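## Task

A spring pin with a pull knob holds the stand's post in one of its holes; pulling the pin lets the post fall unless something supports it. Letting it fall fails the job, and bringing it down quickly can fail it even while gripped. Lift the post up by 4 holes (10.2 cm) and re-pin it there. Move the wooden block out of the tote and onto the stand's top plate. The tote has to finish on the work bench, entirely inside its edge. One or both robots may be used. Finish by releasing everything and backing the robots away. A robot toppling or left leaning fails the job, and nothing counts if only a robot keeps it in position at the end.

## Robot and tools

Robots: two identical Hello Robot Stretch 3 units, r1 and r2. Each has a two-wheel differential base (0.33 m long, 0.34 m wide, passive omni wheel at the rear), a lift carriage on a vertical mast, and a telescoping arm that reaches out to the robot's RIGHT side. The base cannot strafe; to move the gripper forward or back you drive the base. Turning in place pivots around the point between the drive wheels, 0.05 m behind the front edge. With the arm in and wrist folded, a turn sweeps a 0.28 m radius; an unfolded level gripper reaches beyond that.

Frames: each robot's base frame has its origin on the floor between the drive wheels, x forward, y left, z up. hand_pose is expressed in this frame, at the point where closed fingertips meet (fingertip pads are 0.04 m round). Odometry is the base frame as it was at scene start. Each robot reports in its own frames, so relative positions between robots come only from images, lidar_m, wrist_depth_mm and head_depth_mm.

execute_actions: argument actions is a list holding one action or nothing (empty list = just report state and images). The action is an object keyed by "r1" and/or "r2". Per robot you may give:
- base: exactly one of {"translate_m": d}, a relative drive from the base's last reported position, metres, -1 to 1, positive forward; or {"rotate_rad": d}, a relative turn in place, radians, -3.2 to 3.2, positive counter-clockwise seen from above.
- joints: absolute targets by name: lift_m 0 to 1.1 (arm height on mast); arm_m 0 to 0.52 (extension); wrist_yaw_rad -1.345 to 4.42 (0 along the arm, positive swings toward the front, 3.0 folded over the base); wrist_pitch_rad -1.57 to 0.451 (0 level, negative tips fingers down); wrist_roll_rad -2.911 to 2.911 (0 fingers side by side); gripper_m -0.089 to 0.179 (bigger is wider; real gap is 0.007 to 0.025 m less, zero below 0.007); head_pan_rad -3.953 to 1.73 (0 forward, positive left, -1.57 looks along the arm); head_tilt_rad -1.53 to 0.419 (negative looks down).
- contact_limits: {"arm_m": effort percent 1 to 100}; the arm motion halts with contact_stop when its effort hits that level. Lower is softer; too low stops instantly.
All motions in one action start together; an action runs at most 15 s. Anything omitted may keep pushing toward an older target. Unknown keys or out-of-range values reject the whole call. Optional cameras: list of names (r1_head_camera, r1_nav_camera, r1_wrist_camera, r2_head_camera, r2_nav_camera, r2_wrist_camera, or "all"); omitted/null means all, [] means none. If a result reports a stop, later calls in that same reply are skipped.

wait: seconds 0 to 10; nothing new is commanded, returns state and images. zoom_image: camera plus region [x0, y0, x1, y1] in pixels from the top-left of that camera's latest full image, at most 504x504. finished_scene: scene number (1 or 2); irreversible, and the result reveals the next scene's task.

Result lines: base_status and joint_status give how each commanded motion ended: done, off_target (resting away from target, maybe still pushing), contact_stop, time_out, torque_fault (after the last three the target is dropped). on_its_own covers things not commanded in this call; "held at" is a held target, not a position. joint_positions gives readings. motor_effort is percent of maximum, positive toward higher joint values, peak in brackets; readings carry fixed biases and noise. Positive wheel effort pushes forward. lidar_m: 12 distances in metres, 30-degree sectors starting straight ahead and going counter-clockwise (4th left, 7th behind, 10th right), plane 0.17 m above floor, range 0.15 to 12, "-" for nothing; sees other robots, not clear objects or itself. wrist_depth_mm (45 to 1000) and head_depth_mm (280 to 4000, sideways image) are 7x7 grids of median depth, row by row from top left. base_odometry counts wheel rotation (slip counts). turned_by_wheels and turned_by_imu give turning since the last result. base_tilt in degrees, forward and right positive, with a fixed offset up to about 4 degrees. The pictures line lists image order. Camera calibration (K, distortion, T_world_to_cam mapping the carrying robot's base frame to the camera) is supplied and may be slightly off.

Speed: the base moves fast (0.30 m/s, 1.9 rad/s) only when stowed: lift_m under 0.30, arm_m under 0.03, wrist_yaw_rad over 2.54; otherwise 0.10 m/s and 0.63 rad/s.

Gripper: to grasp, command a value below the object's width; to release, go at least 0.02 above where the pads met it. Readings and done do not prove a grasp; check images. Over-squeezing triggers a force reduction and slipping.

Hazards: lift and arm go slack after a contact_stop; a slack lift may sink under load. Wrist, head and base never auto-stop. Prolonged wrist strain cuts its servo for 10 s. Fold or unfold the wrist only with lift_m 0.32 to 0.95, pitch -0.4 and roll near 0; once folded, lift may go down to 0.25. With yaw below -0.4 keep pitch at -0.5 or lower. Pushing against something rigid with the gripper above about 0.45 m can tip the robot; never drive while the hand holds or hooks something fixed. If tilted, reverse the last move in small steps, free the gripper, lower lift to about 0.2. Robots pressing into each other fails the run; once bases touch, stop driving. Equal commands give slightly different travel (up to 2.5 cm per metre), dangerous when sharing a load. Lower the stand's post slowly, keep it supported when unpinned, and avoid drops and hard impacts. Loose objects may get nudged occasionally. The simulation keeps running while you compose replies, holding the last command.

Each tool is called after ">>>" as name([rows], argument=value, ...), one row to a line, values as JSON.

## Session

>>> execute_actions(actions=[])

Scene clock: 0.00 s.
r1.base_odometry: x=+0.000 y=+0.000 heading=+0.000 (m, m, rad; r1's odometry frame)
r1.turned_by_wheels: +0.000 (rad since the last result)
r1.turned_by_imu: +0.000 (rad since the last result)
r1.base_tilt: forward=-0.2 right=+1.5 (deg)
r1.lidar_m: 1.40 0.88 0.79 0.80 0.97 1.87 3.55 1.74 1.89 1.25 2.00 5.25
r1.head_depth_mm: 1986 2985 - - - 3250 2186 / 2006 3069 - - - 3226 2179 / 2025 2881 3279 3354 3573 3058 2181 / 1951 2177 2246 2272 2342 2432 2164 / 1687 1728 1740 1809 1837 1878 1905 / 1383 1400 1436 1461 1487 1513 1556 / 1177 1189 1195 1226 1242 1263 1287
r1.base_status: not commanded
r1.joint_positions: lift_m=+0.300 arm_m=+0.001 wrist_yaw_rad=+2.989 wrist_pitch_rad=-0.494 wrist_roll_rad=-0.004 gripper_m=+0.037 head_pan_rad=+0.007 head_tilt_rad=+0.014
r1.joint_status: not commanded
r1.motor_effort: left_wheel=-1 right_wheel=+0 lift_m=+20 arm_m=+0 wrist_yaw_rad=+0 wrist_pitch_rad=+5 wrist_roll_rad=+0 gripper_m=-1 head_pan_rad=-1 head_tilt_rad=+2 (%)
r1.hand_pose: x=+0.0113 y=+0.0660 z=+0.2963 quat_wxyz=(+0.225, +0.695, +0.121, +0.672) (m; r1's base frame)
r1.wrist_depth_mm: 957 - 836 798 753 701 660 / 993 - 911 869 821 781 726 / 764 779 809 814 838 805 787 / 632 629 649 657 667 674 683 / 536 536 - 561 572 565 574 / 474 - - - 481 487 487 / - - - - 421 424 428
r2.base_odometry: x=+0.000 y=+0.000 heading=+0.000 (m, m, rad; r2's odometry frame)
r2.turned_by_wheels: +0.000 (rad since the last result)
r2.turned_by_imu: +0.000 (rad since the last result)
r2.base_tilt: forward=-0.2 right=+0.9 (deg)
r2.lidar_m: 1.04 1.60 3.64 3.99 3.84 1.08 1.18 1.80 2.52 1.21 0.97 0.96
r2.head_depth_mm: 935 943 949 958 968 974 984 / 1002 1013 1018 1033 1038 1050 1060 / 1078 1092 1104 1110 1126 1134 1147 / 1171 1184 1196 1211 1220 1240 1250 / 1283 1294 1309 1330 1340 1360 1377 / 1414 1426 1446 1458 1487 1503 1526 / 1570 1590 1614 1648 1668 1694 1711
r2.base_status: not commanded
r2.joint_positions: lift_m=+0.540 arm_m=+0.001 wrist_yaw_rad=+2.967 wrist_pitch_rad=-0.373 wrist_roll_rad=+0.011 gripper_m=+0.037 head_pan_rad=+0.010 head_tilt_rad=+0.010
r2.joint_status: not commanded
r2.motor_effort: left_wheel=+0 right_wheel=-1 lift_m=+31 arm_m=-1 wrist_yaw_rad=+1 wrist_pitch_rad=+8 wrist_roll_rad=+0 gripper_m=+1 head_pan_rad=+0 head_tilt_rad=+2 (%)
r2.hand_pose: x=+0.0186 y=+0.0803 z=+0.5625 quat_wxyz=(+0.192, +0.707, +0.069, +0.677) (m; r2's base frame)
r2.wrist_depth_mm: - - - - - - - / - - - - - - - / - - - - - - - / - - - - - - - / - - - - - - - / 852 844 - 873 924 889 864 / 720 727 745 729 740 749 734
pictures: r1_head_camera (sideways: a quarter turn clockwise sets it upright), r1_nav_camera (sideways: a quarter turn counterclockwise sets it upright), r1_wrist_camera, r2_head_camera (sideways: a quarter turn clockwise sets it upright), r2_nav_camera (sideways: a quarter turn counterclockwise sets it upright), r2_wrist_camera
camera_calibration (this result's frames):
r1_head_camera: T_world_to_cam=[[-0.00848671, -0.0598168, -0.998173, 1.32582], [-0.029721, 0.997783, -0.0595408, 0.0864334], [0.999522, 0.0291614, -0.0102457, -0.0345568], [0, 0, 0, 1]] pos_world=[0.048361, -0.00592785, 1.32819]
r1_nav_camera: T_world_to_cam=[[-0.0427718, 0.0376725, 0.998374, -1.26005], [0.0277461, -0.998859, 0.0388794, 0.0111506], [0.9987, 0.029364, 0.0416777, -0.104805], [0, 0, 0, 1]] pos_world=[0.0504646, 0.0616844, 1.26193]
r1_wrist_camera: T_world_to_cam=[[0.993585, -0.106273, 0.0386711, -0.0161905], [-0.0392411, -0.644685, -0.76344, 0.299588], [0.106064, 0.757025, -0.64472, 0.310681], [0, 0, 0, 1]] pos_world=[-0.00510914, -0.043774, 0.429646]
r2_head_camera: T_world_to_cam=[[-0.0224614, 0.0147581, -0.999639, 1.32249], [-0.0639873, 0.99782, 0.016169, -0.0151135], [0.997698, 0.0643274, -0.0214681, -0.0203664], [0, 0, 0, 1]] pos_world=[0.0490574, -0.00312665, 1.32182]
r2_nav_camera: T_world_to_cam=[[-0.00807825, 0.0540859, 0.998504, -1.26019], [-0.0393871, -0.997779, 0.053728, -0.0122313], [0.999191, -0.0388942, 0.0101906, -0.0584921], [0, 0, 0, 1]] pos_world=[0.0477829, 0.0536795, 1.25956]
r2_wrist_camera: T_world_to_cam=[[0.981165, -0.192222, 0.0191091, -0.0202476], [-0.0827048, -0.507421, -0.85772, 0.558679], [0.174569, 0.839985, -0.513762, 0.380269], [0, 0, 0, 1]] pos_world=[-0.000311501, -0.0398271, 0.674945]
Images, in order (width x height): r1_head_camera 896x504, r1_nav_camera 672x504, r1_wrist_camera 644x364, r2_head_camera 896x504, r2_nav_camera 672x504, r2_wrist_camera 644x364.

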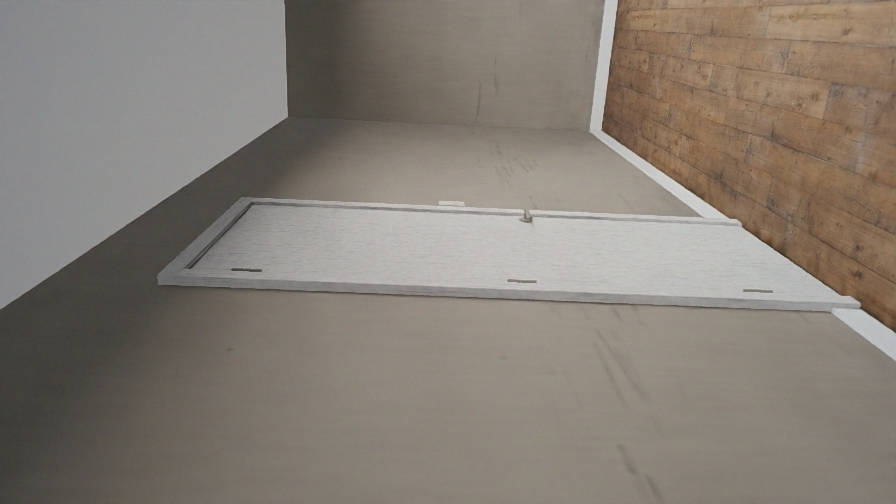

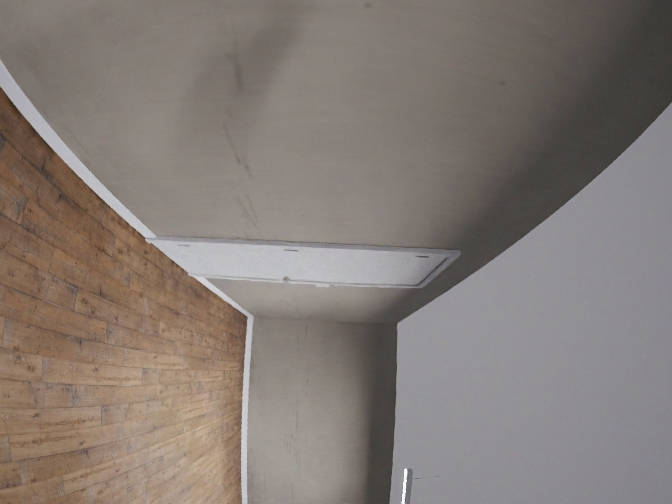

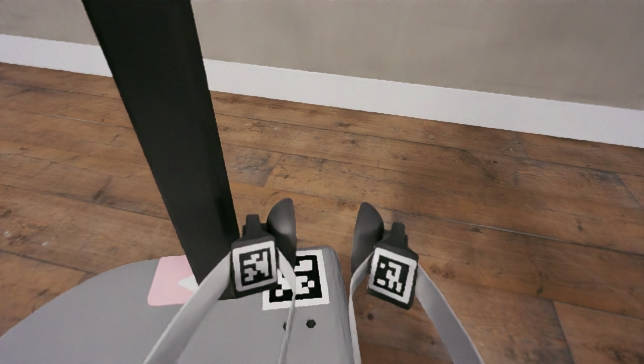

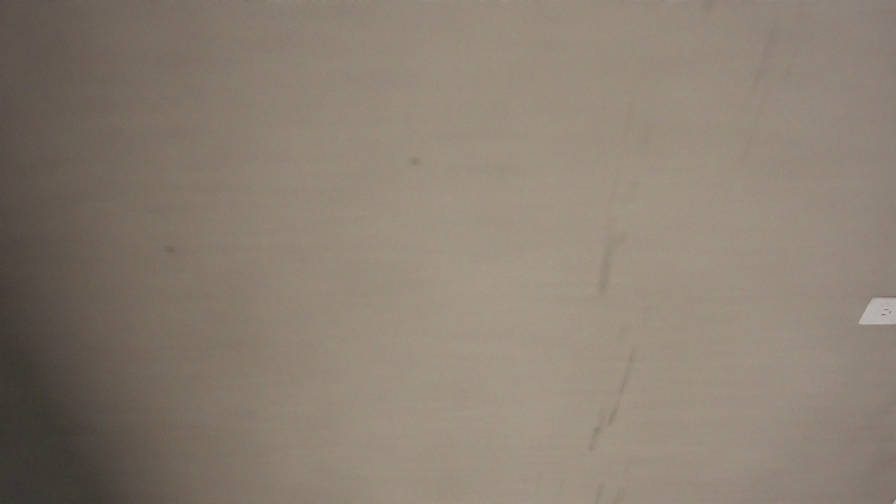

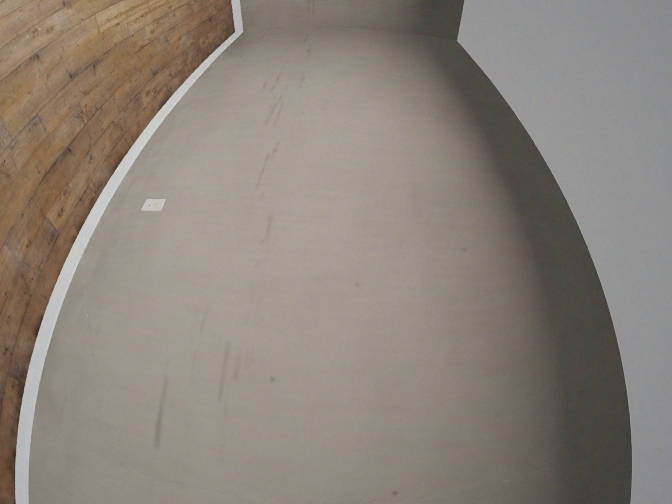

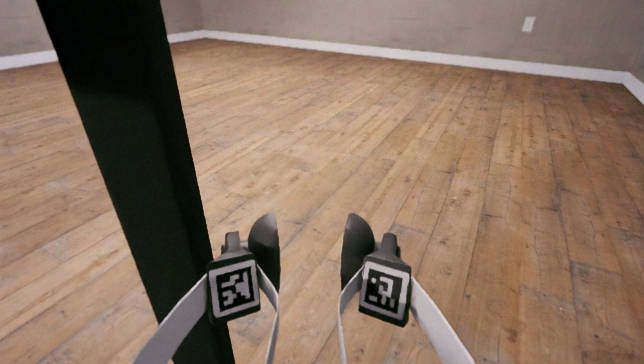

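>>> execute_actions([
  {"r1":{"joints":{"head_pan_rad":-2.5,"head_tilt_rad":-0.4,"lift_m":0.28,"wrist_pitch_rad":-0.4}},"r2":{"joints":{"head_pan_rad":-3.0,"head_tilt_rad":-0.4,"lift_m":0.28}}},
], cameras=["r1_head_camera","r1_nav_camera","r2_head_camera","r2_nav_camera"])

Scene clock: 17.77 s.
r1.base_odometry: x=+0.000 y=+0.000 heading=+0.000 (m, m, rad; r1's odometry frame)
r1.turned_by_wheels: +0.000 (rad since the last result)
r1.turned_by_imu: +0.001 (rad since the last result)
r1.base_tilt: forward=-0.2 right=+1.5 (deg)
r1.lidar_m: 1.41 0.88 0.80 0.80 0.97 1.87 3.54 1.74 1.89 1.25 2.00 5.26
r1.head_depth_mm: 3844 - - 3162 2198 1710 1395 / - - - 3084 2191 1712 1377 / - - - 2914 2185 1701 1373 / - - - 3072 2067 1675 1361 / 3868 - - 2975 2153 1667 1362 / 3602 3802 - 2990 2134 1657 1353 / 3420 3642 3816 2960 2112 1633 1357
r1.base_status: not commanded
r1.joint_positions: lift_m=+0.280 arm_m=+0.001 wrist_yaw_rad=+2.989 wrist_pitch_rad=-0.421 wrist_roll_rad=-0.004 gripper_m=+0.037 head_pan_rad=-2.493 head_tilt_rad=-0.395
r1.joint_status: all done
r1.motor_effort: left_wheel=+0(0) right_wheel=+0(0) lift_m=+17(13) arm_m=+0(0) wrist_yaw_rad=+0(0) wrist_pitch_rad=+7(8) wrist_roll_rad=+0(0) gripper_m=+0(0) head_pan_rad=-3(36) head_tilt_rad=-2(27) (%)
r1.hand_pose: x=+0.0128 y=+0.0757 z=+0.2922 quat_wxyz=(+0.200, +0.699, +0.095, +0.680) (m; r1's base frame)
r1.wrist_depth_mm: 942 - 827 773 740 692 660 / - - 906 852 797 757 711 / 837 866 882 873 856 812 769 / 667 669 682 694 703 719 739 / 549 556 - 572 589 589 601 / 469 494 - 482 496 497 497 / - - - - 421 429 433
r2.base_odometry: x=+0.000 y=+0.000 heading=+0.000 (m, m, rad; r2's odometry frame)
r2.turned_by_wheels: +0.000 (rad since the last result)
r2.turned_by_imu: +0.001 (rad since the last result)
r2.base_tilt: forward=-0.3 right=+1.0 (deg)
r2.lidar_m: 1.04 1.59 3.63 3.99 3.82 1.07 1.18 1.79 2.51 1.21 0.97 0.96
r2.head_depth_mm: 3881 - 1741 1367 2184 1597 1403 / - - 1992 1483 2178 1651 1401 / - - 2004 2597 2199 1716 1411 / - - 2032 2927 2064 1716 1417 / - - - 2796 2127 1735 1414 / - - - 3127 2226 1749 1421 / - - - 3130 2238 1740 1427
r2.base_status: not commanded
r2.joint_positions: lift_m=+0.281 arm_m=+0.001 wrist_yaw_rad=+2.967 wrist_pitch_rad=-0.373 wrist_roll_rad=+0.011 gripper_m=+0.037 head_pan_rad=-2.993 head_tilt_rad=-0.395
r2.joint_status: all done
r2.motor_effort: left_wheel=+0(0) right_wheel=-1(1) lift_m=+15(24) arm_m=-1(1) wrist_yaw_rad=+1(1) wrist_pitch_rad=+8(8) wrist_roll_rad=+0(0) gripper_m=+0(0) head_pan_rad=-4(52) head_tilt_rad=-2(25) (%)
r2.hand_pose: x=+0.0186 y=+0.0803 z=+0.3036 quat_wxyz=(+0.192, +0.707, +0.069, +0.677) (m; r2's base frame)
r2.wrist_depth_mm: - - - - - - - / - - - - - - - / - - - - - - - / 805 - 810 802 828 811 829 / 630 628 674 652 655 655 649 / 527 521 - 535 552 546 540 / 460 - - 454 460 460 462
pictures: r1_head_camera (sideways: a quarter turn clockwise sets it upright), r1_nav_camera (sideways: a quarter turn counterclockwise sets it upright), r2_head_camera (sideways: a quarter turn clockwise sets it upright), r2_nav_camera (sideways: a quarter turn counterclockwise sets it upright)
camera_calibration (this result's frames):
r1_head_camera: T_world_to_cam=[[0.286483, 0.292246, -0.912425, 1.21187], [0.638605, -0.768187, -0.045538, 0.0640982], [-0.714221, -0.569633, -0.406702, 0.491927], [0, 0, 0, 1]] pos_world=[-0.0367687, -0.0247065, 1.30873]
r1_nav_camera: T_world_to_cam=[[-0.262126, -0.246425, 0.933041, -1.17313], [-0.631254, 0.775093, 0.0273662, 0.0301774], [-0.729937, -0.581812, -0.358729, 0.42694], [0, 0, 0, 1]] pos_world=[0.02318, -0.06408, 1.24691]
r2_head_camera: T_world_to_cam=[[0.411861, 0.0465864, -0.910055, 1.2027], [0.191032, -0.980915, 0.0362409, -0.0427866], [-0.890998, -0.188776, -0.4129, 0.50064], [0, 0, 0, 1]] pos_world=[-0.0411034, -0.00349104, 1.30279]
r2_nav_camera: T_world_to_cam=[[-0.374019, -0.110825, 0.920775, -1.15626], [-0.124136, 0.989883, 0.0687183, -0.0311974], [-0.919075, -0.0885996, -0.383993, 0.466293], [0, 0, 0, 1]] pos_world=[-0.00777657, -0.0559465, 1.24585]
Images, in order (width x height): r1_head_camera 896x504, r1_nav_camera 672x504, r2_head_camera 896x504, r2_nav_camera 672x504.

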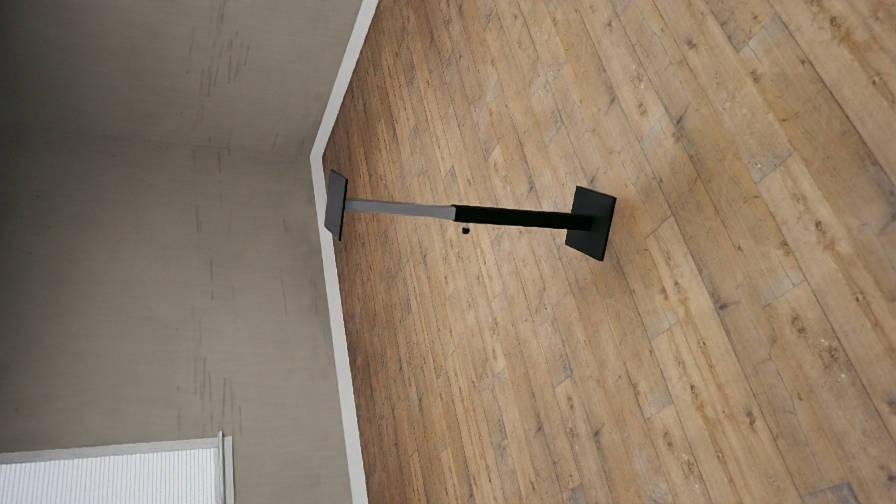

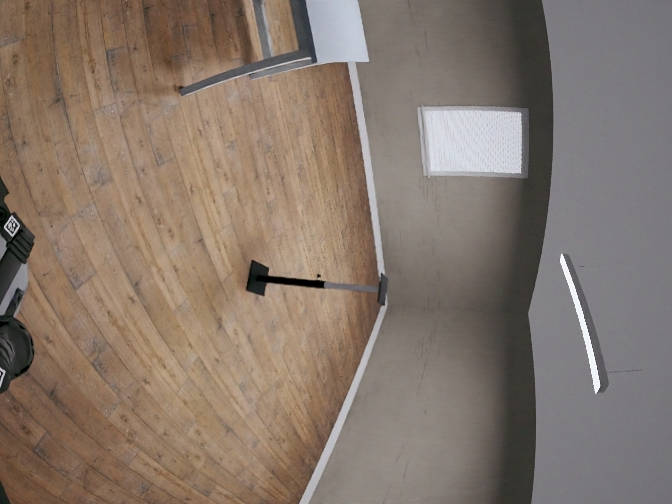

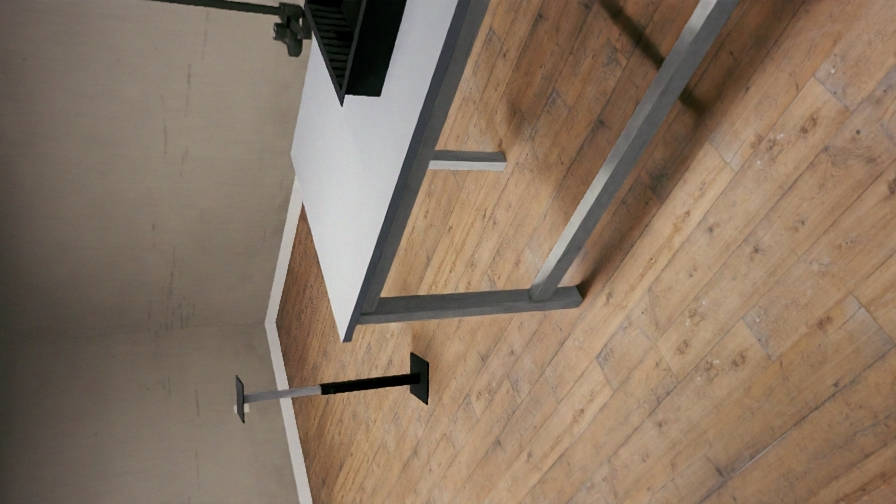

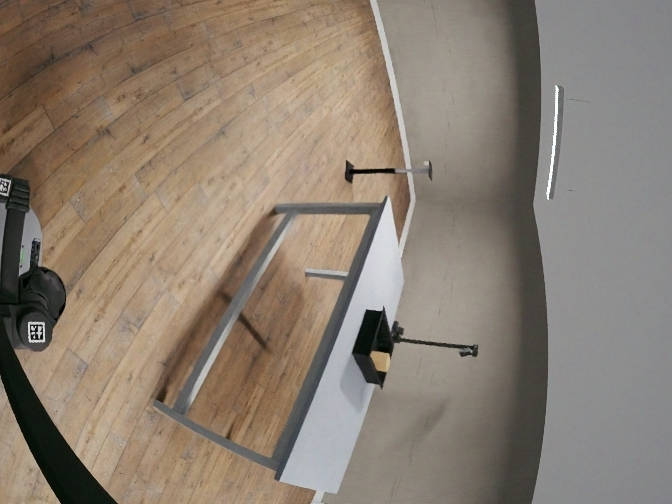

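>>> execute_actions([
  {"r1":{"base":{"rotate_rad":0.67}},"r2":{"base":{"rotate_rad":0.55}}},
], cameras=[])

>>> execute_actions([
  {"r1":{"base":{"translate_m":-1}},"r2":{"base":{"translate_m":-1}}},
], cameras=[])

>>> execute_actions([
  {"r1":{"base":{"rotate_rad":-1.72},"joints":{"lift_m":0.62,"head_pan_rad":-1.57,"head_tilt_rad":-0.75}},"r2":{"base":{"translate_m":-1},"joints":{"head_pan_rad":-3.4,"head_tilt_rad":-0.6}}},
], cameras=["r1_head_camera","r2_head_camera","r2_nav_camera"])

Scene clock: 42.37 s.
r1.base_odometry: x=+0.000 y=+0.000 heading=+0.670 (m, m, rad; r1's odometry frame)
r1.turned_by_wheels: +0.670 (rad since the last result)
r1.turned_by_imu: +0.657 (rad since the last result)
r1.base_tilt: forward=-0.2 right=+1.4 (deg)
r1.lidar_m: 0.83 0.80 0.82 1.09 2.70 3.61 1.75 1.25 1.94 2.00 3.70 1.18
r1.head_depth_mm: 3319 3567 3885 3132 2215 1703 1398 / 3347 3606 3965 3091 2183 1695 1390 / 3470 3601 3892 3049 2176 1676 1371 / 3430 3665 3858 2591 2078 1657 1363 / 3484 3724 3831 1406 2058 1623 1369 / 3466 3737 3900 1496 2124 1654 1358 / 3461 3751 3926 1480 2117 1645 1364
r1.base_status: done
r1.joint_positions: lift_m=+0.280 arm_m=+0.001 wrist_yaw_rad=+2.989 wrist_pitch_rad=-0.420 wrist_roll_rad=-0.004 gripper_m=+0.037 head_pan_rad=-2.493 head_tilt_rad=-0.395
r1.joint_status: not commanded
r1.motor_effort: left_wheel=-1(6) right_wheel=+2(6) lift_m=+17(17) arm_m=+0(0) wrist_yaw_rad=+0(0) wrist_pitch_rad=+7(8) wrist_roll_rad=+0(0) gripper_m=+0(0) head_pan_rad=-3(3) head_tilt_rad=-2(2) (%)
r1.hand_pose: x=+0.0128 y=+0.0757 z=+0.2923 quat_wxyz=(+0.200, +0.699, +0.095, +0.680) (m; r1's base frame)
r1.wrist_depth_mm: - - - - 877 711 596 / - - - - 953 752 622 / 835 852 897 911 893 785 653 / 665 666 691 693 715 723 667 / 545 552 - 572 590 588 599 / 468 492 - 487 487 497 500 / - - - - 422 427 431
r2.base_odometry: x=+0.000 y=+0.000 heading=+0.550 (m, m, rad; r2's odometry frame)
r2.turned_by_wheels: +0.550 (rad since the last result)
r2.turned_by_imu: +0.538 (rad since the last result)
r2.base_tilt: forward=-0.2 right=+1.0 (deg)
r2.lidar_m: 1.63 3.64 3.98 3.82 1.13 1.19 3.13 2.41 1.19 0.97 0.96 1.05
r2.head_depth_mm: - - - 3012 2165 1701 1402 / - - - 3035 2192 1706 1408 / - - - 3033 2194 1702 1413 / - - - 3063 2220 1725 1408 / - - - 3075 2220 1727 1418 / - - - 3120 2225 1729 1421 / - - - 3139 2252 1744 1428
r2.base_status: done
r2.joint_positions: lift_m=+0.281 arm_m=+0.001 wrist_yaw_rad=+2.967 wrist_pitch_rad=-0.373 wrist_roll_rad=+0.011 gripper_m=+0.037 head_pan_rad=-2.993 head_tilt_rad=-0.395
r2.joint_status: not commanded
r2.motor_effort: left_wheel=-2(11) right_wheel=+0(4) lift_m=+15(15) arm_m=-1(1) wrist_yaw_rad=+0(0) wrist_pitch_rad=+8(8) wrist_roll_rad=+0(0) gripper_m=+1(0) head_pan_rad=-4(4) head_tilt_rad=-2(2) (%)
r2.hand_pose: x=+0.0186 y=+0.0803 z=+0.3036 quat_wxyz=(+0.192, +0.707, +0.069, +0.677) (m; r2's base frame)
r2.wrist_depth_mm: - - - - - - - / - - - - - - - / - - - - - - - / 798 - 806 834 819 832 842 / 630 629 675 652 642 659 661 / 521 517 - 535 550 538 536 / 466 - - 460 457 459 459
pictures: none
No camera images: the call's "cameras" was empty. Leave "cameras" out to get every camera's image.

Scene clock: 47.30 s.
r1.base_odometry: x=-0.784 y=-0.621 heading=+0.670 (m, m, rad; r1's odometry frame)
r1.turned_by_wheels: +0.000 (rad since the last result)
r1.turned_by_imu: +0.001 (rad since the last result)
r1.base_tilt: forward=-0.2 right=+1.4 (deg)
r1.lidar_m: 1.72 1.64 1.68 2.24 3.00 3.05 0.76 3.13 1.24 0.78 2.14 2.42
r1.head_depth_mm: 2595 2757 2989 3168 2198 1700 1396 / 2636 2825 3063 3079 2182 1701 1388 / 2677 2843 3059 3108 2165 1683 1365 / 2671 2856 3132 3050 2158 1672 1376 / 2719 2928 3164 2983 2140 1670 1363 / 2744 2953 3155 2992 2119 1659 1356 / 2791 2937 3218 2879 2117 1654 1361
r1.base_status: done
r1.joint_positions: lift_m=+0.280 arm_m=+0.001 wrist_yaw_rad=+2.989 wrist_pitch_rad=-0.419 wrist_roll_rad=-0.004 gripper_m=+0.037 head_pan_rad=-2.493 head_tilt_rad=-0.396
r1.joint_status: not commanded
r1.motor_effort: left_wheel=-1(10) right_wheel=+0(4) lift_m=+16(17) arm_m=-1(1) wrist_yaw_rad=+0(0) wrist_pitch_rad=+7(7) wrist_roll_rad=+0(1) gripper_m=+0(0) head_pan_rad=-3(3) head_tilt_rad=-2(2) (%)
r1.hand_pose: x=+0.0128 y=+0.0758 z=+0.2925 quat_wxyz=(+0.200, +0.699, +0.095, +0.680) (m; r1's base frame)
r1.wrist_depth_mm: - - - - - - - / - - - - - - - / 848 851 867 899 915 936 958 / 660 673 682 698 705 729 735 / 545 556 - 569 590 587 596 / 470 489 - 487 495 499 509 / - - - - 422 429 433
r2.base_odometry: x=-0.853 y=-0.523 heading=+0.550 (m, m, rad; r2's odometry frame)
r2.turned_by_wheels: +0.000 (rad since the last result)
r2.turned_by_imu: +0.000 (rad since the last result)
r2.base_tilt: forward=-0.3 right=+1.0 (deg)
r2.lidar_m: 2.24 4.58 0.90 0.73 0.72 0.79 2.13 3.32 1.65 1.33 1.32 1.45
r2.head_depth_mm: - - - 2986 2164 1701 1402 / 3963 - - 3027 2186 1710 1405 / 3953 - - 3035 2193 1717 1407 / 3818 - - 3071 2211 1714 1415 / 3752 - - 3089 2214 1729 1414 / 3690 3934 - 3095 2231 1727 1419 / 3654 3954 - 3130 2229 1739 1432
r2.base_status: done
r2.joint_positions: lift_m=+0.281 arm_m=+0.001 wrist_yaw_rad=+2.967 wrist_pitch_rad=-0.373 wrist_roll_rad=+0.011 gripper_m=+0.037 head_pan_rad=-2.993 head_tilt_rad=-0.396
r2.joint_status: not commanded
r2.motor_effort: left_wheel=-1(15) right_wheel=+0(4) lift_m=+15(16) arm_m=-1(1) wrist_yaw_rad=+1(0) wrist_pitch_rad=+8(8) wrist_roll_rad=+0(1) gripper_m=+1(1) head_pan_rad=-4(4) head_tilt_rad=-1(1) (%)
r2.hand_pose: x=+0.0186 y=+0.0803 z=+0.3036 quat_wxyz=(+0.192, +0.707, +0.069, +0.677) (m; r2's base frame)
r2.wrist_depth_mm: - - - - - - - / - - - - - - - / 653 - 971 - - - - / 805 - 802 834 822 837 844 / 639 618 665 644 665 661 652 / 530 531 - 535 556 539 542 / 462 - - 459 458 457 463
pictures: none
No camera images: the call's "cameras" was empty. Leave "cameras" out to get every camera's image.

Scene clock: 52.23 s.
r1.base_odometry: x=-0.784 y=-0.621 heading=-1.050 (m, m, rad; r1's odometry frame)
r1.turned_by_wheels: -1.720 (rad since the last result)
r1.turned_by_imu: -1.694 (rad since the last result)
r1.base_tilt: forward=-0.2 right=+1.5 (deg)
r1.lidar_m: 0.78 2.13 2.90 1.82 1.64 1.65 2.00 2.98 2.99 0.75 3.13 1.24
r1.head_depth_mm: 3021 2991 2311 1842 1562 1324 1157 / 3288 2982 2278 1810 1533 1326 1192 / 3564 2950 863 1806 1534 1319 1197 / 3589 2952 888 1756 1469 1316 1198 / 3331 2919 2234 1797 1519 1301 1190 / 3119 2889 2218 1804 1496 1300 1147 / 2910 2855 2178 1792 1499 1309 1138
r1.base_status: done
r1.joint_positions: lift_m=+0.620 arm_m=+0.001 wrist_yaw_rad=+2.989 wrist_pitch_rad=-0.419 wrist_roll_rad=-0.004 gripper_m=+0.037 head_pan_rad=-1.577 head_tilt_rad=-0.741
r1.joint_status: all done
r1.motor_effort: left_wheel=+1(7) right_wheel=-2(5) lift_m=+22(24) arm_m=-1(1) wrist_yaw_rad=+0(0) wrist_pitch_rad=+7(7) wrist_roll_rad=+0(0) gripper_m=-1(0) head_pan_rad=+2(34) head_tilt_rad=-4(25) (%)
r1.hand_pose: x=+0.0128 y=+0.0759 z=+0.6322 quat_wxyz=(+0.200, +0.699, +0.095, +0.680) (m; r1's base frame)
r1.wrist_depth_mm: - - - - - - - / - - - - - - - / - - - - - - - / - - - - - - - / 983 - - - - - - / 854 860 - 876 899 906 913 / 733 757 733 768 763 780 793
r2.base_odometry: x=-1.705 y=-1.045 heading=+0.550 (m, m, rad; r2's odometry frame)
r2.turned_by_wheels: +0.000 (rad since the last result)
r2.turned_by_imu: +0.000 (rad since the last result)
r2.base_tilt: forward=-0.3 right=+1.0 (deg)
r2.lidar_m: 2.86 0.91 0.52 1.07 3.09 1.20 3.30 3.28 2.09 1.70 1.68 1.84
r2.head_depth_mm: 3502 3682 2811 2147 1723 1433 1235 / 3906 3996 2574 2010 1677 1444 1244 / 3822 3985 2876 2159 1744 1453 1249 / 3587 3844 2887 2178 1744 1457 1249 / 3381 3642 2913 2185 1751 1461 1255 / 3211 3452 2928 2202 1754 1464 1265 / 3032 3268 2968 2214 1785 1473 1262
r2.base_status: done
r2.joint_positions: lift_m=+0.281 arm_m=+0.001 wrist_yaw_rad=+2.967 wrist_pitch_rad=-0.373 wrist_roll_rad=+0.011 gripper_m=+0.037 head_pan_rad=-3.393 head_tilt_rad=-0.593
r2.joint_status: all done
r2.motor_effort: left_wheel=-2(15) right_wheel=+0(6) lift_m=+16(15) arm_m=-1(1) wrist_yaw_rad=+0(1) wrist_pitch_rad=+8(8) wrist_roll_rad=+0(0) gripper_m=+1(0) head_pan_rad=-4(32) head_tilt_rad=-3(17) (%)
r2.hand_pose: x=+0.0186 y=+0.0803 z=+0.3036 quat_wxyz=(+0.192, +0.707, +0.069, +0.677) (m; r2's base frame)
r2.wrist_depth_mm: - - - - - - - / - - - - - - - / - - - - 647 853 - / 792 - 812 806 753 829 847 / 624 609 652 647 653 656 663 / 527 524 - 534 556 544 537 / 459 - - 458 459 459 458
pictures: r1_head_camera (sideways: a quarter turn clockwise sets it upright), r2_head_camera (sideways: a quarter turn clockwise sets it upright), r2_nav_camera (sideways: a quarter turn counterclockwise sets it upright)
camera_calibration (this result's frames):
r1_head_camera: T_world_to_cam=[[-0.0554641, 0.690477, -0.721224, 0.964662], [0.998301, 0.0512531, -0.027704, 0.0386695], [0.017836, -0.721536, -0.692147, 0.85883], [0, 0, 0, 1]] pos_world=[-0.000417821, -0.0483823, 1.29125]
r2_head_camera: T_world_to_cam=[[0.563101, -0.1601, -0.810731, 1.07225], [-0.213959, -0.975847, 0.0440987, -0.0505358], [-0.798209, 0.148631, -0.583756, 0.72238], [0, 0, 0, 1]] pos_world=[-0.0379866, 0.0149833, 1.29323]
r2_nav_camera: T_world_to_cam=[[-0.555849, 0.0868552, 0.826733, -1.03249], [0.257777, 0.963511, 0.0720897, -0.0378981], [-0.790305, 0.253183, -0.557957, 0.691867], [0, 0, 0, 1]] pos_world=[-0.0173522, -0.048977, 1.24236]
Images, in order (width x height): r1_head_camera 896x504, r2_head_camera 896x504, r2_nav_camera 672x504.

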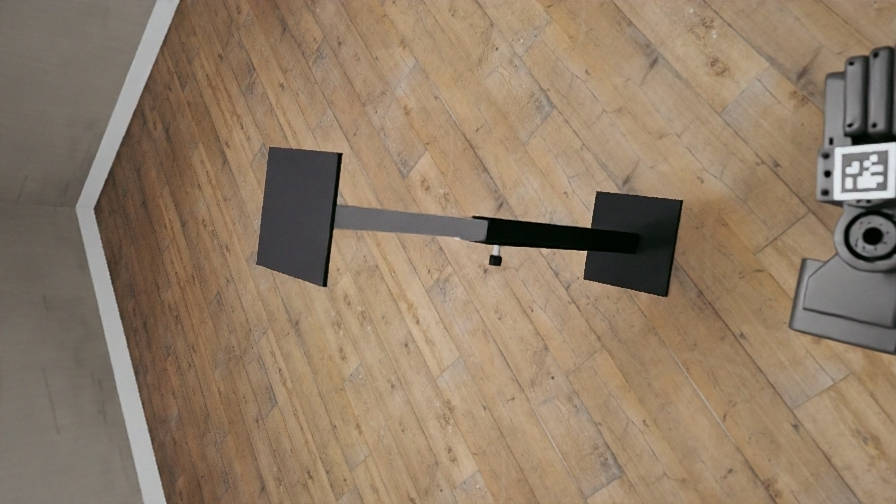

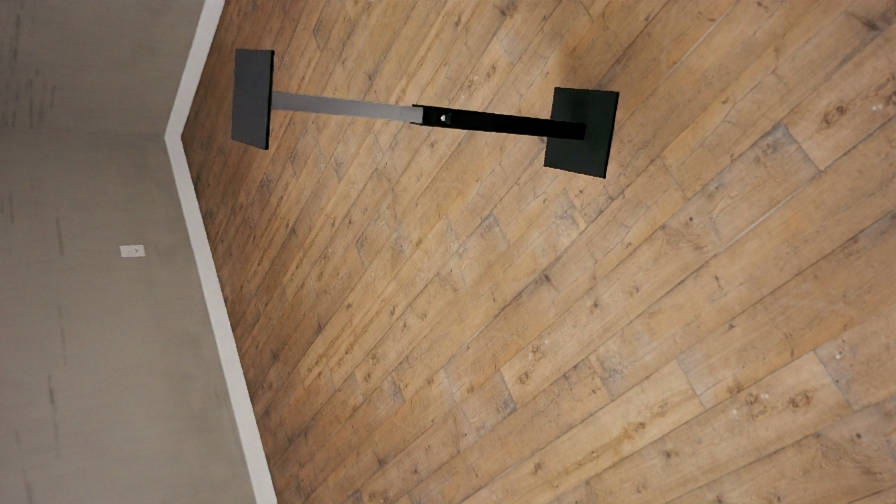

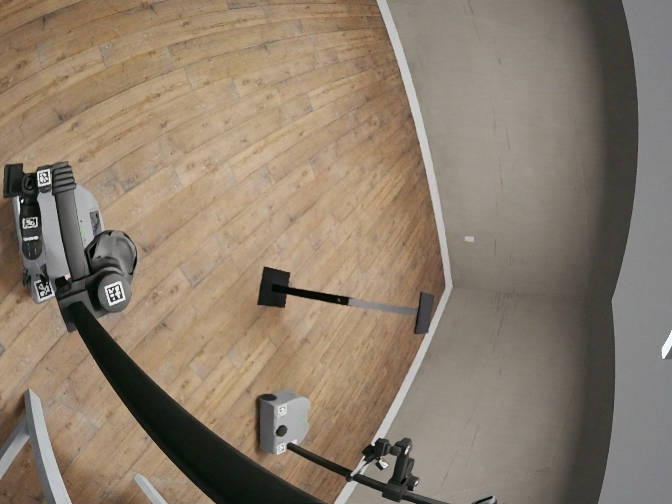

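>>> execute_actions([
  {"r1":{"joints":{"wrist_yaw_rad":0}},"r2":{"base":{"rotate_rad":-0.42}}},
], cameras=[])

>>> execute_actions([
  {"r1":{"joints":{"wrist_pitch_rad":0,"gripper_m":0.12,"arm_m":0.25}},"r2":{"base":{"translate_m":-0.52}}},
], cameras=[])

>>> execute_actions([
  {"r2":{"base":{"rotate_rad":-1.58},"joints":{"lift_m":0.38,"head_pan_rad":-1.57,"head_tilt_rad":-0.85}}},
], cameras=[])

>>> execute_actions([
  {"r2":{"joints":{"wrist_yaw_rad":0,"wrist_pitch_rad":0,"arm_m":0.08}}},
], cameras=["r1_head_camera","r2_head_camera","r1_wrist_camera","r2_wrist_camera"])

Scene clock: 66.53 s.
r1.base_odometry: x=-0.784 y=-0.621 heading=-1.050 (m, m, rad; r1's odometry frame)
r1.turned_by_wheels: +0.000 (rad since the last result)
r1.turned_by_imu: +0.001 (rad since the last result)
r1.base_tilt: forward=-0.2 right=+1.5 (deg)
r1.lidar_m: 0.78 2.14 2.90 1.82 1.64 1.65 1.99 2.98 2.99 0.76 3.12 1.24
r1.head_depth_mm: 3014 3006 2289 1831 1536 1315 1161 / 3241 2986 2265 1826 1532 1322 1202 / 3598 2933 868 1819 1532 1320 1199 / 3585 2931 888 1752 1477 1349 - / 3313 2912 2228 1797 1511 1295 1153 / 3080 2933 2221 1794 1501 1300 1151 / 2888 2889 2178 1797 1492 1297 1140
r1.base_status: not commanded
r1.joint_positions: lift_m=+0.620 arm_m=+0.001 wrist_yaw_rad=+0.002 wrist_pitch_rad=-0.419 wrist_roll_rad=-0.004 gripper_m=+0.037 head_pan_rad=-1.577 head_tilt_rad=-0.741
r1.joint_status: all done
r1.motor_effort: left_wheel=+1(1) right_wheel=-1(2) lift_m=+23(23) arm_m=+0(0) wrist_yaw_rad=-1(2) wrist_pitch_rad=+7(7) wrist_roll_rad=+1(0) gripper_m=-1(0) head_pan_rad=+2(2) head_tilt_rad=-5(5) (%)
r1.hand_pose: x=-0.0210 y=-0.3700 z=+0.6322 quat_wxyz=(+0.693, +0.148, -0.690, -0.146) (m; r1's base frame)
r1.wrist_depth_mm: - - - - - - - / - - - - - - - / - - - - - - - / - - - - - - - / 948 - - - - - - / 840 852 836 846 906 906 905 / 745 741 751 762 764 782 791
r2.base_odometry: x=-1.705 y=-1.045 heading=+0.130 (m, m, rad; r2's odometry frame)
r2.turned_by_wheels: -0.420 (rad since the last result)
r2.turned_by_imu: -0.410 (rad since the last result)
r2.base_tilt: forward=-0.2 right=+1.0 (deg)
r2.lidar_m: 1.95 3.41 0.73 0.52 3.09 1.44 1.20 3.28 3.28 1.95 1.69 1.69
r2.head_depth_mm: 2787 2861 2810 1824 1726 1438 1240 / 2922 3161 2595 1954 1735 1446 1241 / 3065 3409 2743 2170 1733 1451 1249 / 3238 3573 2896 2186 1738 1453 1253 / 3464 3786 2888 2176 1685 1468 1257 / 3666 3988 2675 2138 1761 1472 1261 / 3861 - 2963 2225 1765 1475 1266
r2.base_status: done
r2.joint_positions: lift_m=+0.281 arm_m=+0.001 wrist_yaw_rad=+2.967 wrist_pitch_rad=-0.373 wrist_roll_rad=+0.011 gripper_m=+0.037 head_pan_rad=-3.393 head_tilt_rad=-0.593
r2.joint_status: not commanded
r2.motor_effort: left_wheel=+2(11) right_wheel=-2(7) lift_m=+15(16) arm_m=-1(1) wrist_yaw_rad=+0(0) wrist_pitch_rad=+8(8) wrist_roll_rad=+0(0) gripper_m=+0(1) head_pan_rad=-4(3) head_tilt_rad=-3(2) (%)
r2.hand_pose: x=+0.0186 y=+0.0803 z=+0.3036 quat_wxyz=(+0.192, +0.707, +0.069, +0.677) (m; r2's base frame)
r2.wrist_depth_mm: - - - - - - - / - - - - - - - / - - - 775 - - - / 794 - 789 794 815 816 842 / 632 609 669 634 648 663 662 / 528 527 - 533 554 541 546 / 458 - - 456 451 457 466
pictures: none
No camera images: the call's "cameras" was empty. Leave "cameras" out to get every camera's image.

Scene clock: 69.83 s.
r1.base_odometry: x=-0.784 y=-0.621 heading=-1.050 (m, m, rad; r1's odometry frame)
r1.turned_by_wheels: +0.000 (rad since the last result)
r1.turned_by_imu: +0.000 (rad since the last result)
r1.base_tilt: forward=-0.1 right=+1.4 (deg)
r1.lidar_m: 0.78 2.14 2.90 1.82 1.64 1.64 2.00 2.98 3.00 0.76 0.92 1.24
r1.head_depth_mm: 3003 3001 2279 1836 1532 1326 1164 / 3261 2971 2271 1841 1551 - - / 3541 3008 861 1819 - 1316 1155 / 3568 2927 885 1843 1471 1315 1153 / 3376 2941 2233 1794 1511 1306 1142 / 3071 2930 2241 1811 1507 1299 1148 / 2931 2856 2187 1790 1378 1302 1138
r1.base_status: not commanded
r1.joint_positions: lift_m=+0.620 arm_m=+0.250 wrist_yaw_rad=+0.001 wrist_pitch_rad=-0.022 wrist_roll_rad=-0.004 gripper_m=+0.120 head_pan_rad=-1.577 head_tilt_rad=-0.741
r1.joint_status: all done
r1.motor_effort: left_wheel=+1(1) right_wheel=-2(1) lift_m=+23(23) arm_m=+1(0) wrist_yaw_rad=+0(1) wrist_pitch_rad=+7(8) wrist_roll_rad=+0(0) gripper_m=+0(87) head_pan_rad=+3(2) head_tilt_rad=-5(4) (%)
r1.hand_pose: x=-0.0213 y=-0.6504 z=+0.7287 quat_wxyz=(+0.709, +0.008, -0.705, -0.008) (m; r1's base frame)
r1.wrist_depth_mm: - - - - - - - / - - - 275 306 - - / - - - - - - - / - - - - - - - / - - - - - - - / - - - - - - - / - - - - - - -
r2.base_odometry: x=-2.221 y=-1.112 heading=+0.130 (m, m, rad; r2's odometry frame)
r2.turned_by_wheels: +0.000 (rad since the last result)
r2.turned_by_imu: +0.000 (rad since the last result)
r2.base_tilt: forward=-0.3 right=+1.0 (deg)
r2.lidar_m: 2.37 0.75 0.75 0.98 1.05 2.72 0.68 2.91 2.91 2.38 2.05 2.05
r2.head_depth_mm: 2447 2666 2783 1993 1725 1417 1240 / 2560 2829 2834 906 1728 1443 1244 / 2703 2963 2872 2160 1741 1457 1246 / 2872 3198 2921 2097 1742 1453 1244 / 3028 3371 2935 829 1657 1393 1245 / 3205 3622 2937 865 1764 1470 1257 / 3387 3649 2952 2216 1774 1479 1266
r2.base_status: done
r2.joint_positions: lift_m=+0.281 arm_m=+0.001 wrist_yaw_rad=+2.967 wrist_pitch_rad=-0.373 wrist_roll_rad=+0.011 gripper_m=+0.037 head_pan_rad=-3.393 head_tilt_rad=-0.593
r2.joint_status: not commanded
r2.motor_effort: left_wheel=+2(8) right_wheel=-2(7) lift_m=+15(16) arm_m=-1(1) wrist_yaw_rad=+0(0) wrist_pitch_rad=+8(8) wrist_roll_rad=+0(0) gripper_m=+1(1) head_pan_rad=-3(3) head_tilt_rad=-2(3) (%)
r2.hand_pose: x=+0.0186 y=+0.0803 z=+0.3036 quat_wxyz=(+0.192, +0.707, +0.069, +0.677) (m; r2's base frame)
r2.wrist_depth_mm: - - - - - - - / - - - - - - - / - - - - - - - / 785 - 809 813 803 784 830 / 620 616 670 650 643 646 660 / 525 522 - 535 559 541 540 / 459 - - 452 459 456 462
pictures: none
No camera images: the call's "cameras" was empty. Leave "cameras" out to get every camera's image.

Scene clock: 73.13 s.
r1.base_odometry: x=-0.784 y=-0.621 heading=-1.050 (m, m, rad; r1's odometry frame)
r1.turned_by_wheels: +0.000 (rad since the last result)
r1.turned_by_imu: +0.000 (rad since the last result)
r1.base_tilt: forward=-0.1 right=+1.4 (deg)
r1.lidar_m: 0.78 2.14 2.89 1.82 1.64 1.64 2.00 2.98 2.99 0.75 1.06 1.24
r1.head_depth_mm: 3050 3013 2310 1848 1549 1326 1160 / 3295 3017 2257 1816 1534 - - / 3603 2951 862 1826 - 1316 1147 / 3548 2936 883 1838 1472 1302 1147 / 3334 2963 2238 1813 1505 1308 1152 / 3108 2853 2224 1803 1499 1304 1140 / 2893 2882 2186 1783 1458 1290 1147
r1.base_status: not commanded
r1.joint_positions: lift_m=+0.620 arm_m=+0.250 wrist_yaw_rad=+0.001 wrist_pitch_rad=-0.022 wrist_roll_rad=-0.004 gripper_m=+0.120 head_pan_rad=-1.577 head_tilt_rad=-0.741
r1.joint_status: not commanded
r1.motor_effort: left_wheel=+1(1) right_wheel=-2(2) lift_m=+23(23) arm_m=+1(1) wrist_yaw_rad=-1(0) wrist_pitch_rad=+8(8) wrist_roll_rad=+0(1) gripper_m=+0(0) head_pan_rad=+2(2) head_tilt_rad=-4(5) (%)
r1.hand_pose: x=-0.0213 y=-0.6504 z=+0.7287 quat_wxyz=(+0.709, +0.008, -0.705, -0.008) (m; r1's base frame)
r1.wrist_depth_mm: - - - - - - - / - - - 277 307 - - / - - - - - - - / - - - - - - - / - - - - - - - / - - - - - - - / - - - - - - -
r2.base_odometry: x=-2.221 y=-1.112 heading=-1.450 (m, m, rad; r2's odometry frame)
r2.turned_by_wheels: -1.580 (rad since the last result)
r2.turned_by_imu: -1.549 (rad since the last result)
r2.base_tilt: forward=-0.3 right=+1.0 (deg)
r2.lidar_m: 2.36 2.05 2.05 2.39 0.75 0.74 0.98 1.05 2.73 0.68 2.91 2.91
r2.head_depth_mm: 2824 2309 1922 1635 1431 1266 1142 / 2952 2337 1884 1644 1433 1272 1170 / 2969 812 1847 1579 1391 1275 1178 / 3007 2321 1915 1669 1430 1283 1175 / 3054 2397 1968 1671 1449 1285 1156 / 3032 2402 1984 1680 1462 1291 1156 / 2930 2433 1992 1684 1467 1297 1163
r2.base_status: done
r2.joint_positions: lift_m=+0.379 arm_m=+0.001 wrist_yaw_rad=+2.967 wrist_pitch_rad=-0.373 wrist_roll_rad=+0.011 gripper_m=+0.037 head_pan_rad=-1.577 head_tilt_rad=-0.840
r2.joint_status: all done
r2.motor_effort: left_wheel=+2(11) right_wheel=-2(6) lift_m=+45(46) arm_m=-1(1) wrist_yaw_rad=+1(0) wrist_pitch_rad=+8(8) wrist_roll_rad=+0(0) gripper_m=+1(1) head_pan_rad=+4(54) head_tilt_rad=-4(22) (%)
r2.hand_pose: x=+0.0186 y=+0.0803 z=+0.4023 quat_wxyz=(+0.192, +0.707, +0.069, +0.677) (m; r2's base frame)
r2.wrist_depth_mm: - - - - - - - / - - - - - - - / - - - - - - - / 972 - - - - - - / 779 755 819 797 799 817 808 / 643 651 - 654 694 674 675 / 556 550 569 564 563 568 573
pictures: none
No camera images: the call's "cameras" was empty. Leave "cameras" out to get every camera's image.

Scene clock: 75.60 s.
r1.base_odometry: x=-0.784 y=-0.621 heading=-1.050 (m, m, rad; r1's odometry frame)
r1.turned_by_wheels: +0.000 (rad since the last result)
r1.turned_by_imu: +0.000 (rad since the last result)
r1.base_tilt: forward=-0.2 right=+1.6 (deg)
r1.lidar_m: 0.78 2.13 2.90 1.82 1.64 1.65 2.00 2.98 3.00 0.76 1.05 1.24
r1.head_depth_mm: 2956 2944 2263 1849 1550 1326 1166 / 3315 2930 2266 1831 1548 - - / 3609 2939 866 1837 - 1314 1149 / 3496 2910 890 1838 1480 1305 1155 / 3310 2890 2232 1805 1503 1311 1150 / 3043 2905 2215 1699 1519 1297 1147 / 2913 2871 2201 1645 1472 1296 1137
r1.base_status: not commanded
r1.joint_positions: lift_m=+0.620 arm_m=+0.250 wrist_yaw_rad=+0.001 wrist_pitch_rad=-0.022 wrist_roll_rad=-0.004 gripper_m=+0.120 head_pan_rad=-1.577 head_tilt_rad=-0.741
r1.joint_status: not commanded
r1.motor_effort: left_wheel=+1(1) right_wheel=-2(2) lift_m=+23(23) arm_m=+1(1) wrist_yaw_rad=+0(0) wrist_pitch_rad=+8(8) wrist_roll_rad=+0(0) gripper_m=+0(0) head_pan_rad=+2(2) head_tilt_rad=-5(4) (%)
r1.hand_pose: x=-0.0213 y=-0.6504 z=+0.7287 quat_wxyz=(+0.709, +0.008, -0.705, -0.008) (m; r1's base frame)
r1.wrist_depth_mm: - - - - - - - / - - - 277 306 - - / - - - - - - - / - - - - - - - / - - - - - - - / - - - - - - - / 384 968 - - - - -
r2.base_odometry: x=-2.221 y=-1.112 heading=-1.450 (m, m, rad; r2's odometry frame)
r2.turned_by_wheels: +0.000 (rad since the last result)
r2.turned_by_imu: +0.000 (rad since the last result)
r2.base_tilt: forward=-0.3 right=+1.0 (deg)
r2.lidar_m: 2.37 2.05 2.06 2.38 0.75 0.75 0.98 1.05 2.72 0.68 2.91 2.91
r2.head_depth_mm: 2804 2310 1917 1628 1427 1268 1138 / 2953 2340 1881 1651 1427 1293 - / 3004 811 1844 1580 1407 1319 1131 / 3033 2317 1909 1664 1446 1282 1149 / 3035 2381 1965 1670 1452 1287 1154 / 3041 2417 1983 1673 1463 1291 1159 / 2935 2431 1999 1687 1471 1298 1166
r2.base_status: not commanded
r2.joint_positions: lift_m=+0.379 arm_m=+0.080 wrist_yaw_rad=+0.004 wrist_pitch_rad=-0.022 wrist_roll_rad=+0.011 gripper_m=+0.037 head_pan_rad=-1.577 head_tilt_rad=-0.840
r2.joint_status: all done
r2.motor_effort: left_wheel=+2(3) right_wheel=-2(2) lift_m=+45(45) arm_m=+2(2) wrist_yaw_rad=-2(3) wrist_pitch_rad=+11(11) wrist_roll_rad=+0(1) gripper_m=+1(0) head_pan_rad=+4(4) head_tilt_rad=-4(4) (%)
r2.hand_pose: x=-0.0205 y=-0.4803 z=+0.4882 quat_wxyz=(+0.704, +0.009, -0.711, -0.007) (m; r2's base frame)
r2.wrist_depth_mm: - - - - - - - / - - - - - - - / - - - - - - - / - - - - - - - / - - - - - - - / - - - - - - - / 835 842 833 809 845 873 885
pictures: r1_head_camera (sideways: a quarter turn clockwise sets it upright), r1_wrist_camera, r2_head_camera (sideways: a quarter turn clockwise sets it upright), r2_wrist_camera
camera_calibration (this result's frames):
r1_head_camera: T_world_to_cam=[[-0.0554642, 0.690477, -0.721224, 0.964662], [0.998301, 0.0512532, -0.027704, 0.0386695], [0.0178361, -0.721536, -0.692147, 0.85883], [0, 0, 0, 1]] pos_world=[-0.000417815, -0.0483823, 1.29125]
r1_wrist_camera: T_world_to_cam=[[-0.998176, -0.0241391, 0.0553266, -0.0778124], [-0.0593628, 0.226368, -0.972231, 0.884798], [0.0109446, -0.973743, -0.227388, -0.296628], [0, 0, 0, 1]] pos_world=[-0.0219, -0.491008, 0.797083]
r2_head_camera: T_world_to_cam=[[0.019772, 0.765275, -0.6434, 0.857481], [0.998524, 0.0174488, 0.0514392, -0.0674731], [0.0505917, -0.643467, -0.7638, 0.951384], [0, 0, 0, 1]] pos_world=[0.00228722, -0.042848, 1.28184]
r2_wrist_camera: T_world_to_cam=[[-0.999722, 0.0206816, 0.0113628, -0.0228159], [-0.00726321, 0.188463, -0.982053, 0.60371], [-0.0224519, -0.981863, -0.18826, -0.218157], [0, 0, 0, 1]] pos_world=[-0.0233227, -0.327505, 0.552064]
Images, in order (width x height): r1_head_camera 896x504, r1_wrist_camera 644x364, r2_head_camera 896x504, r2_wrist_camera 644x364.

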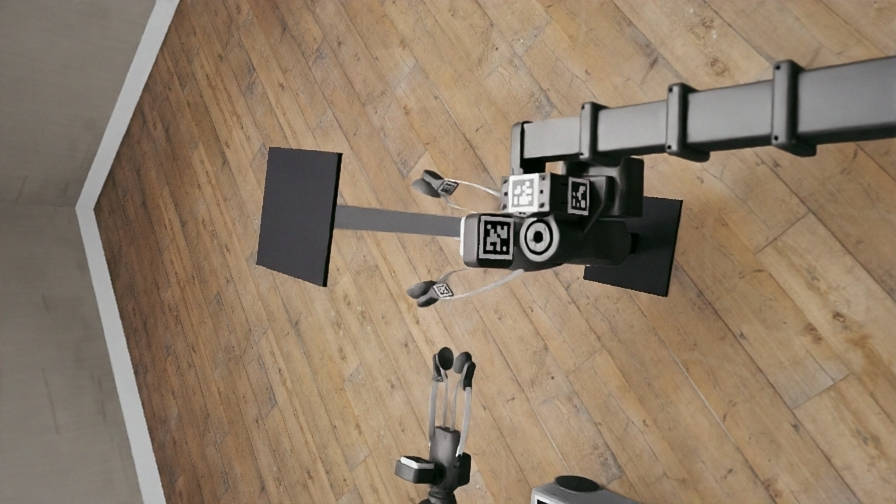

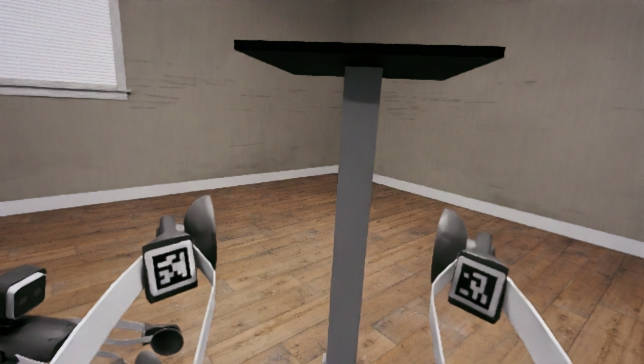

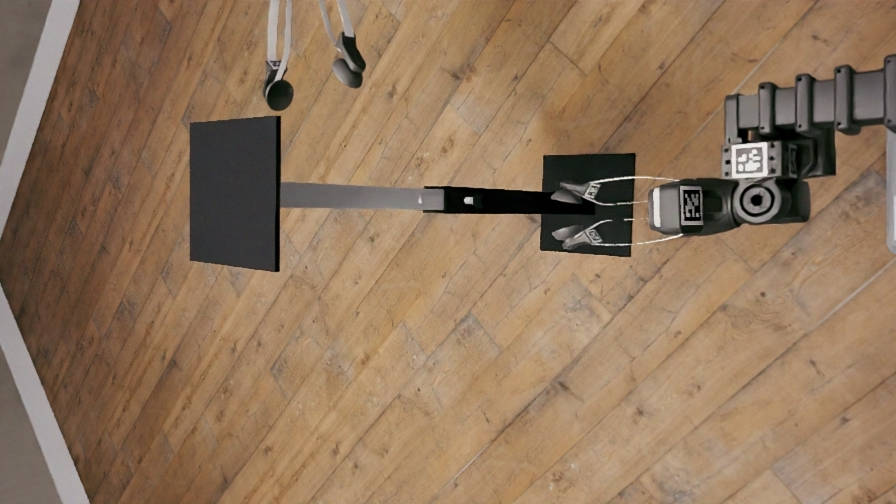

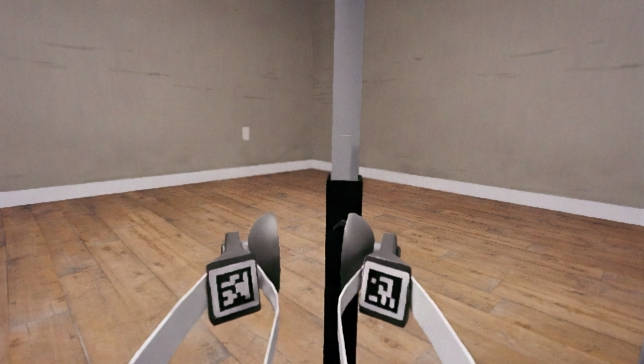

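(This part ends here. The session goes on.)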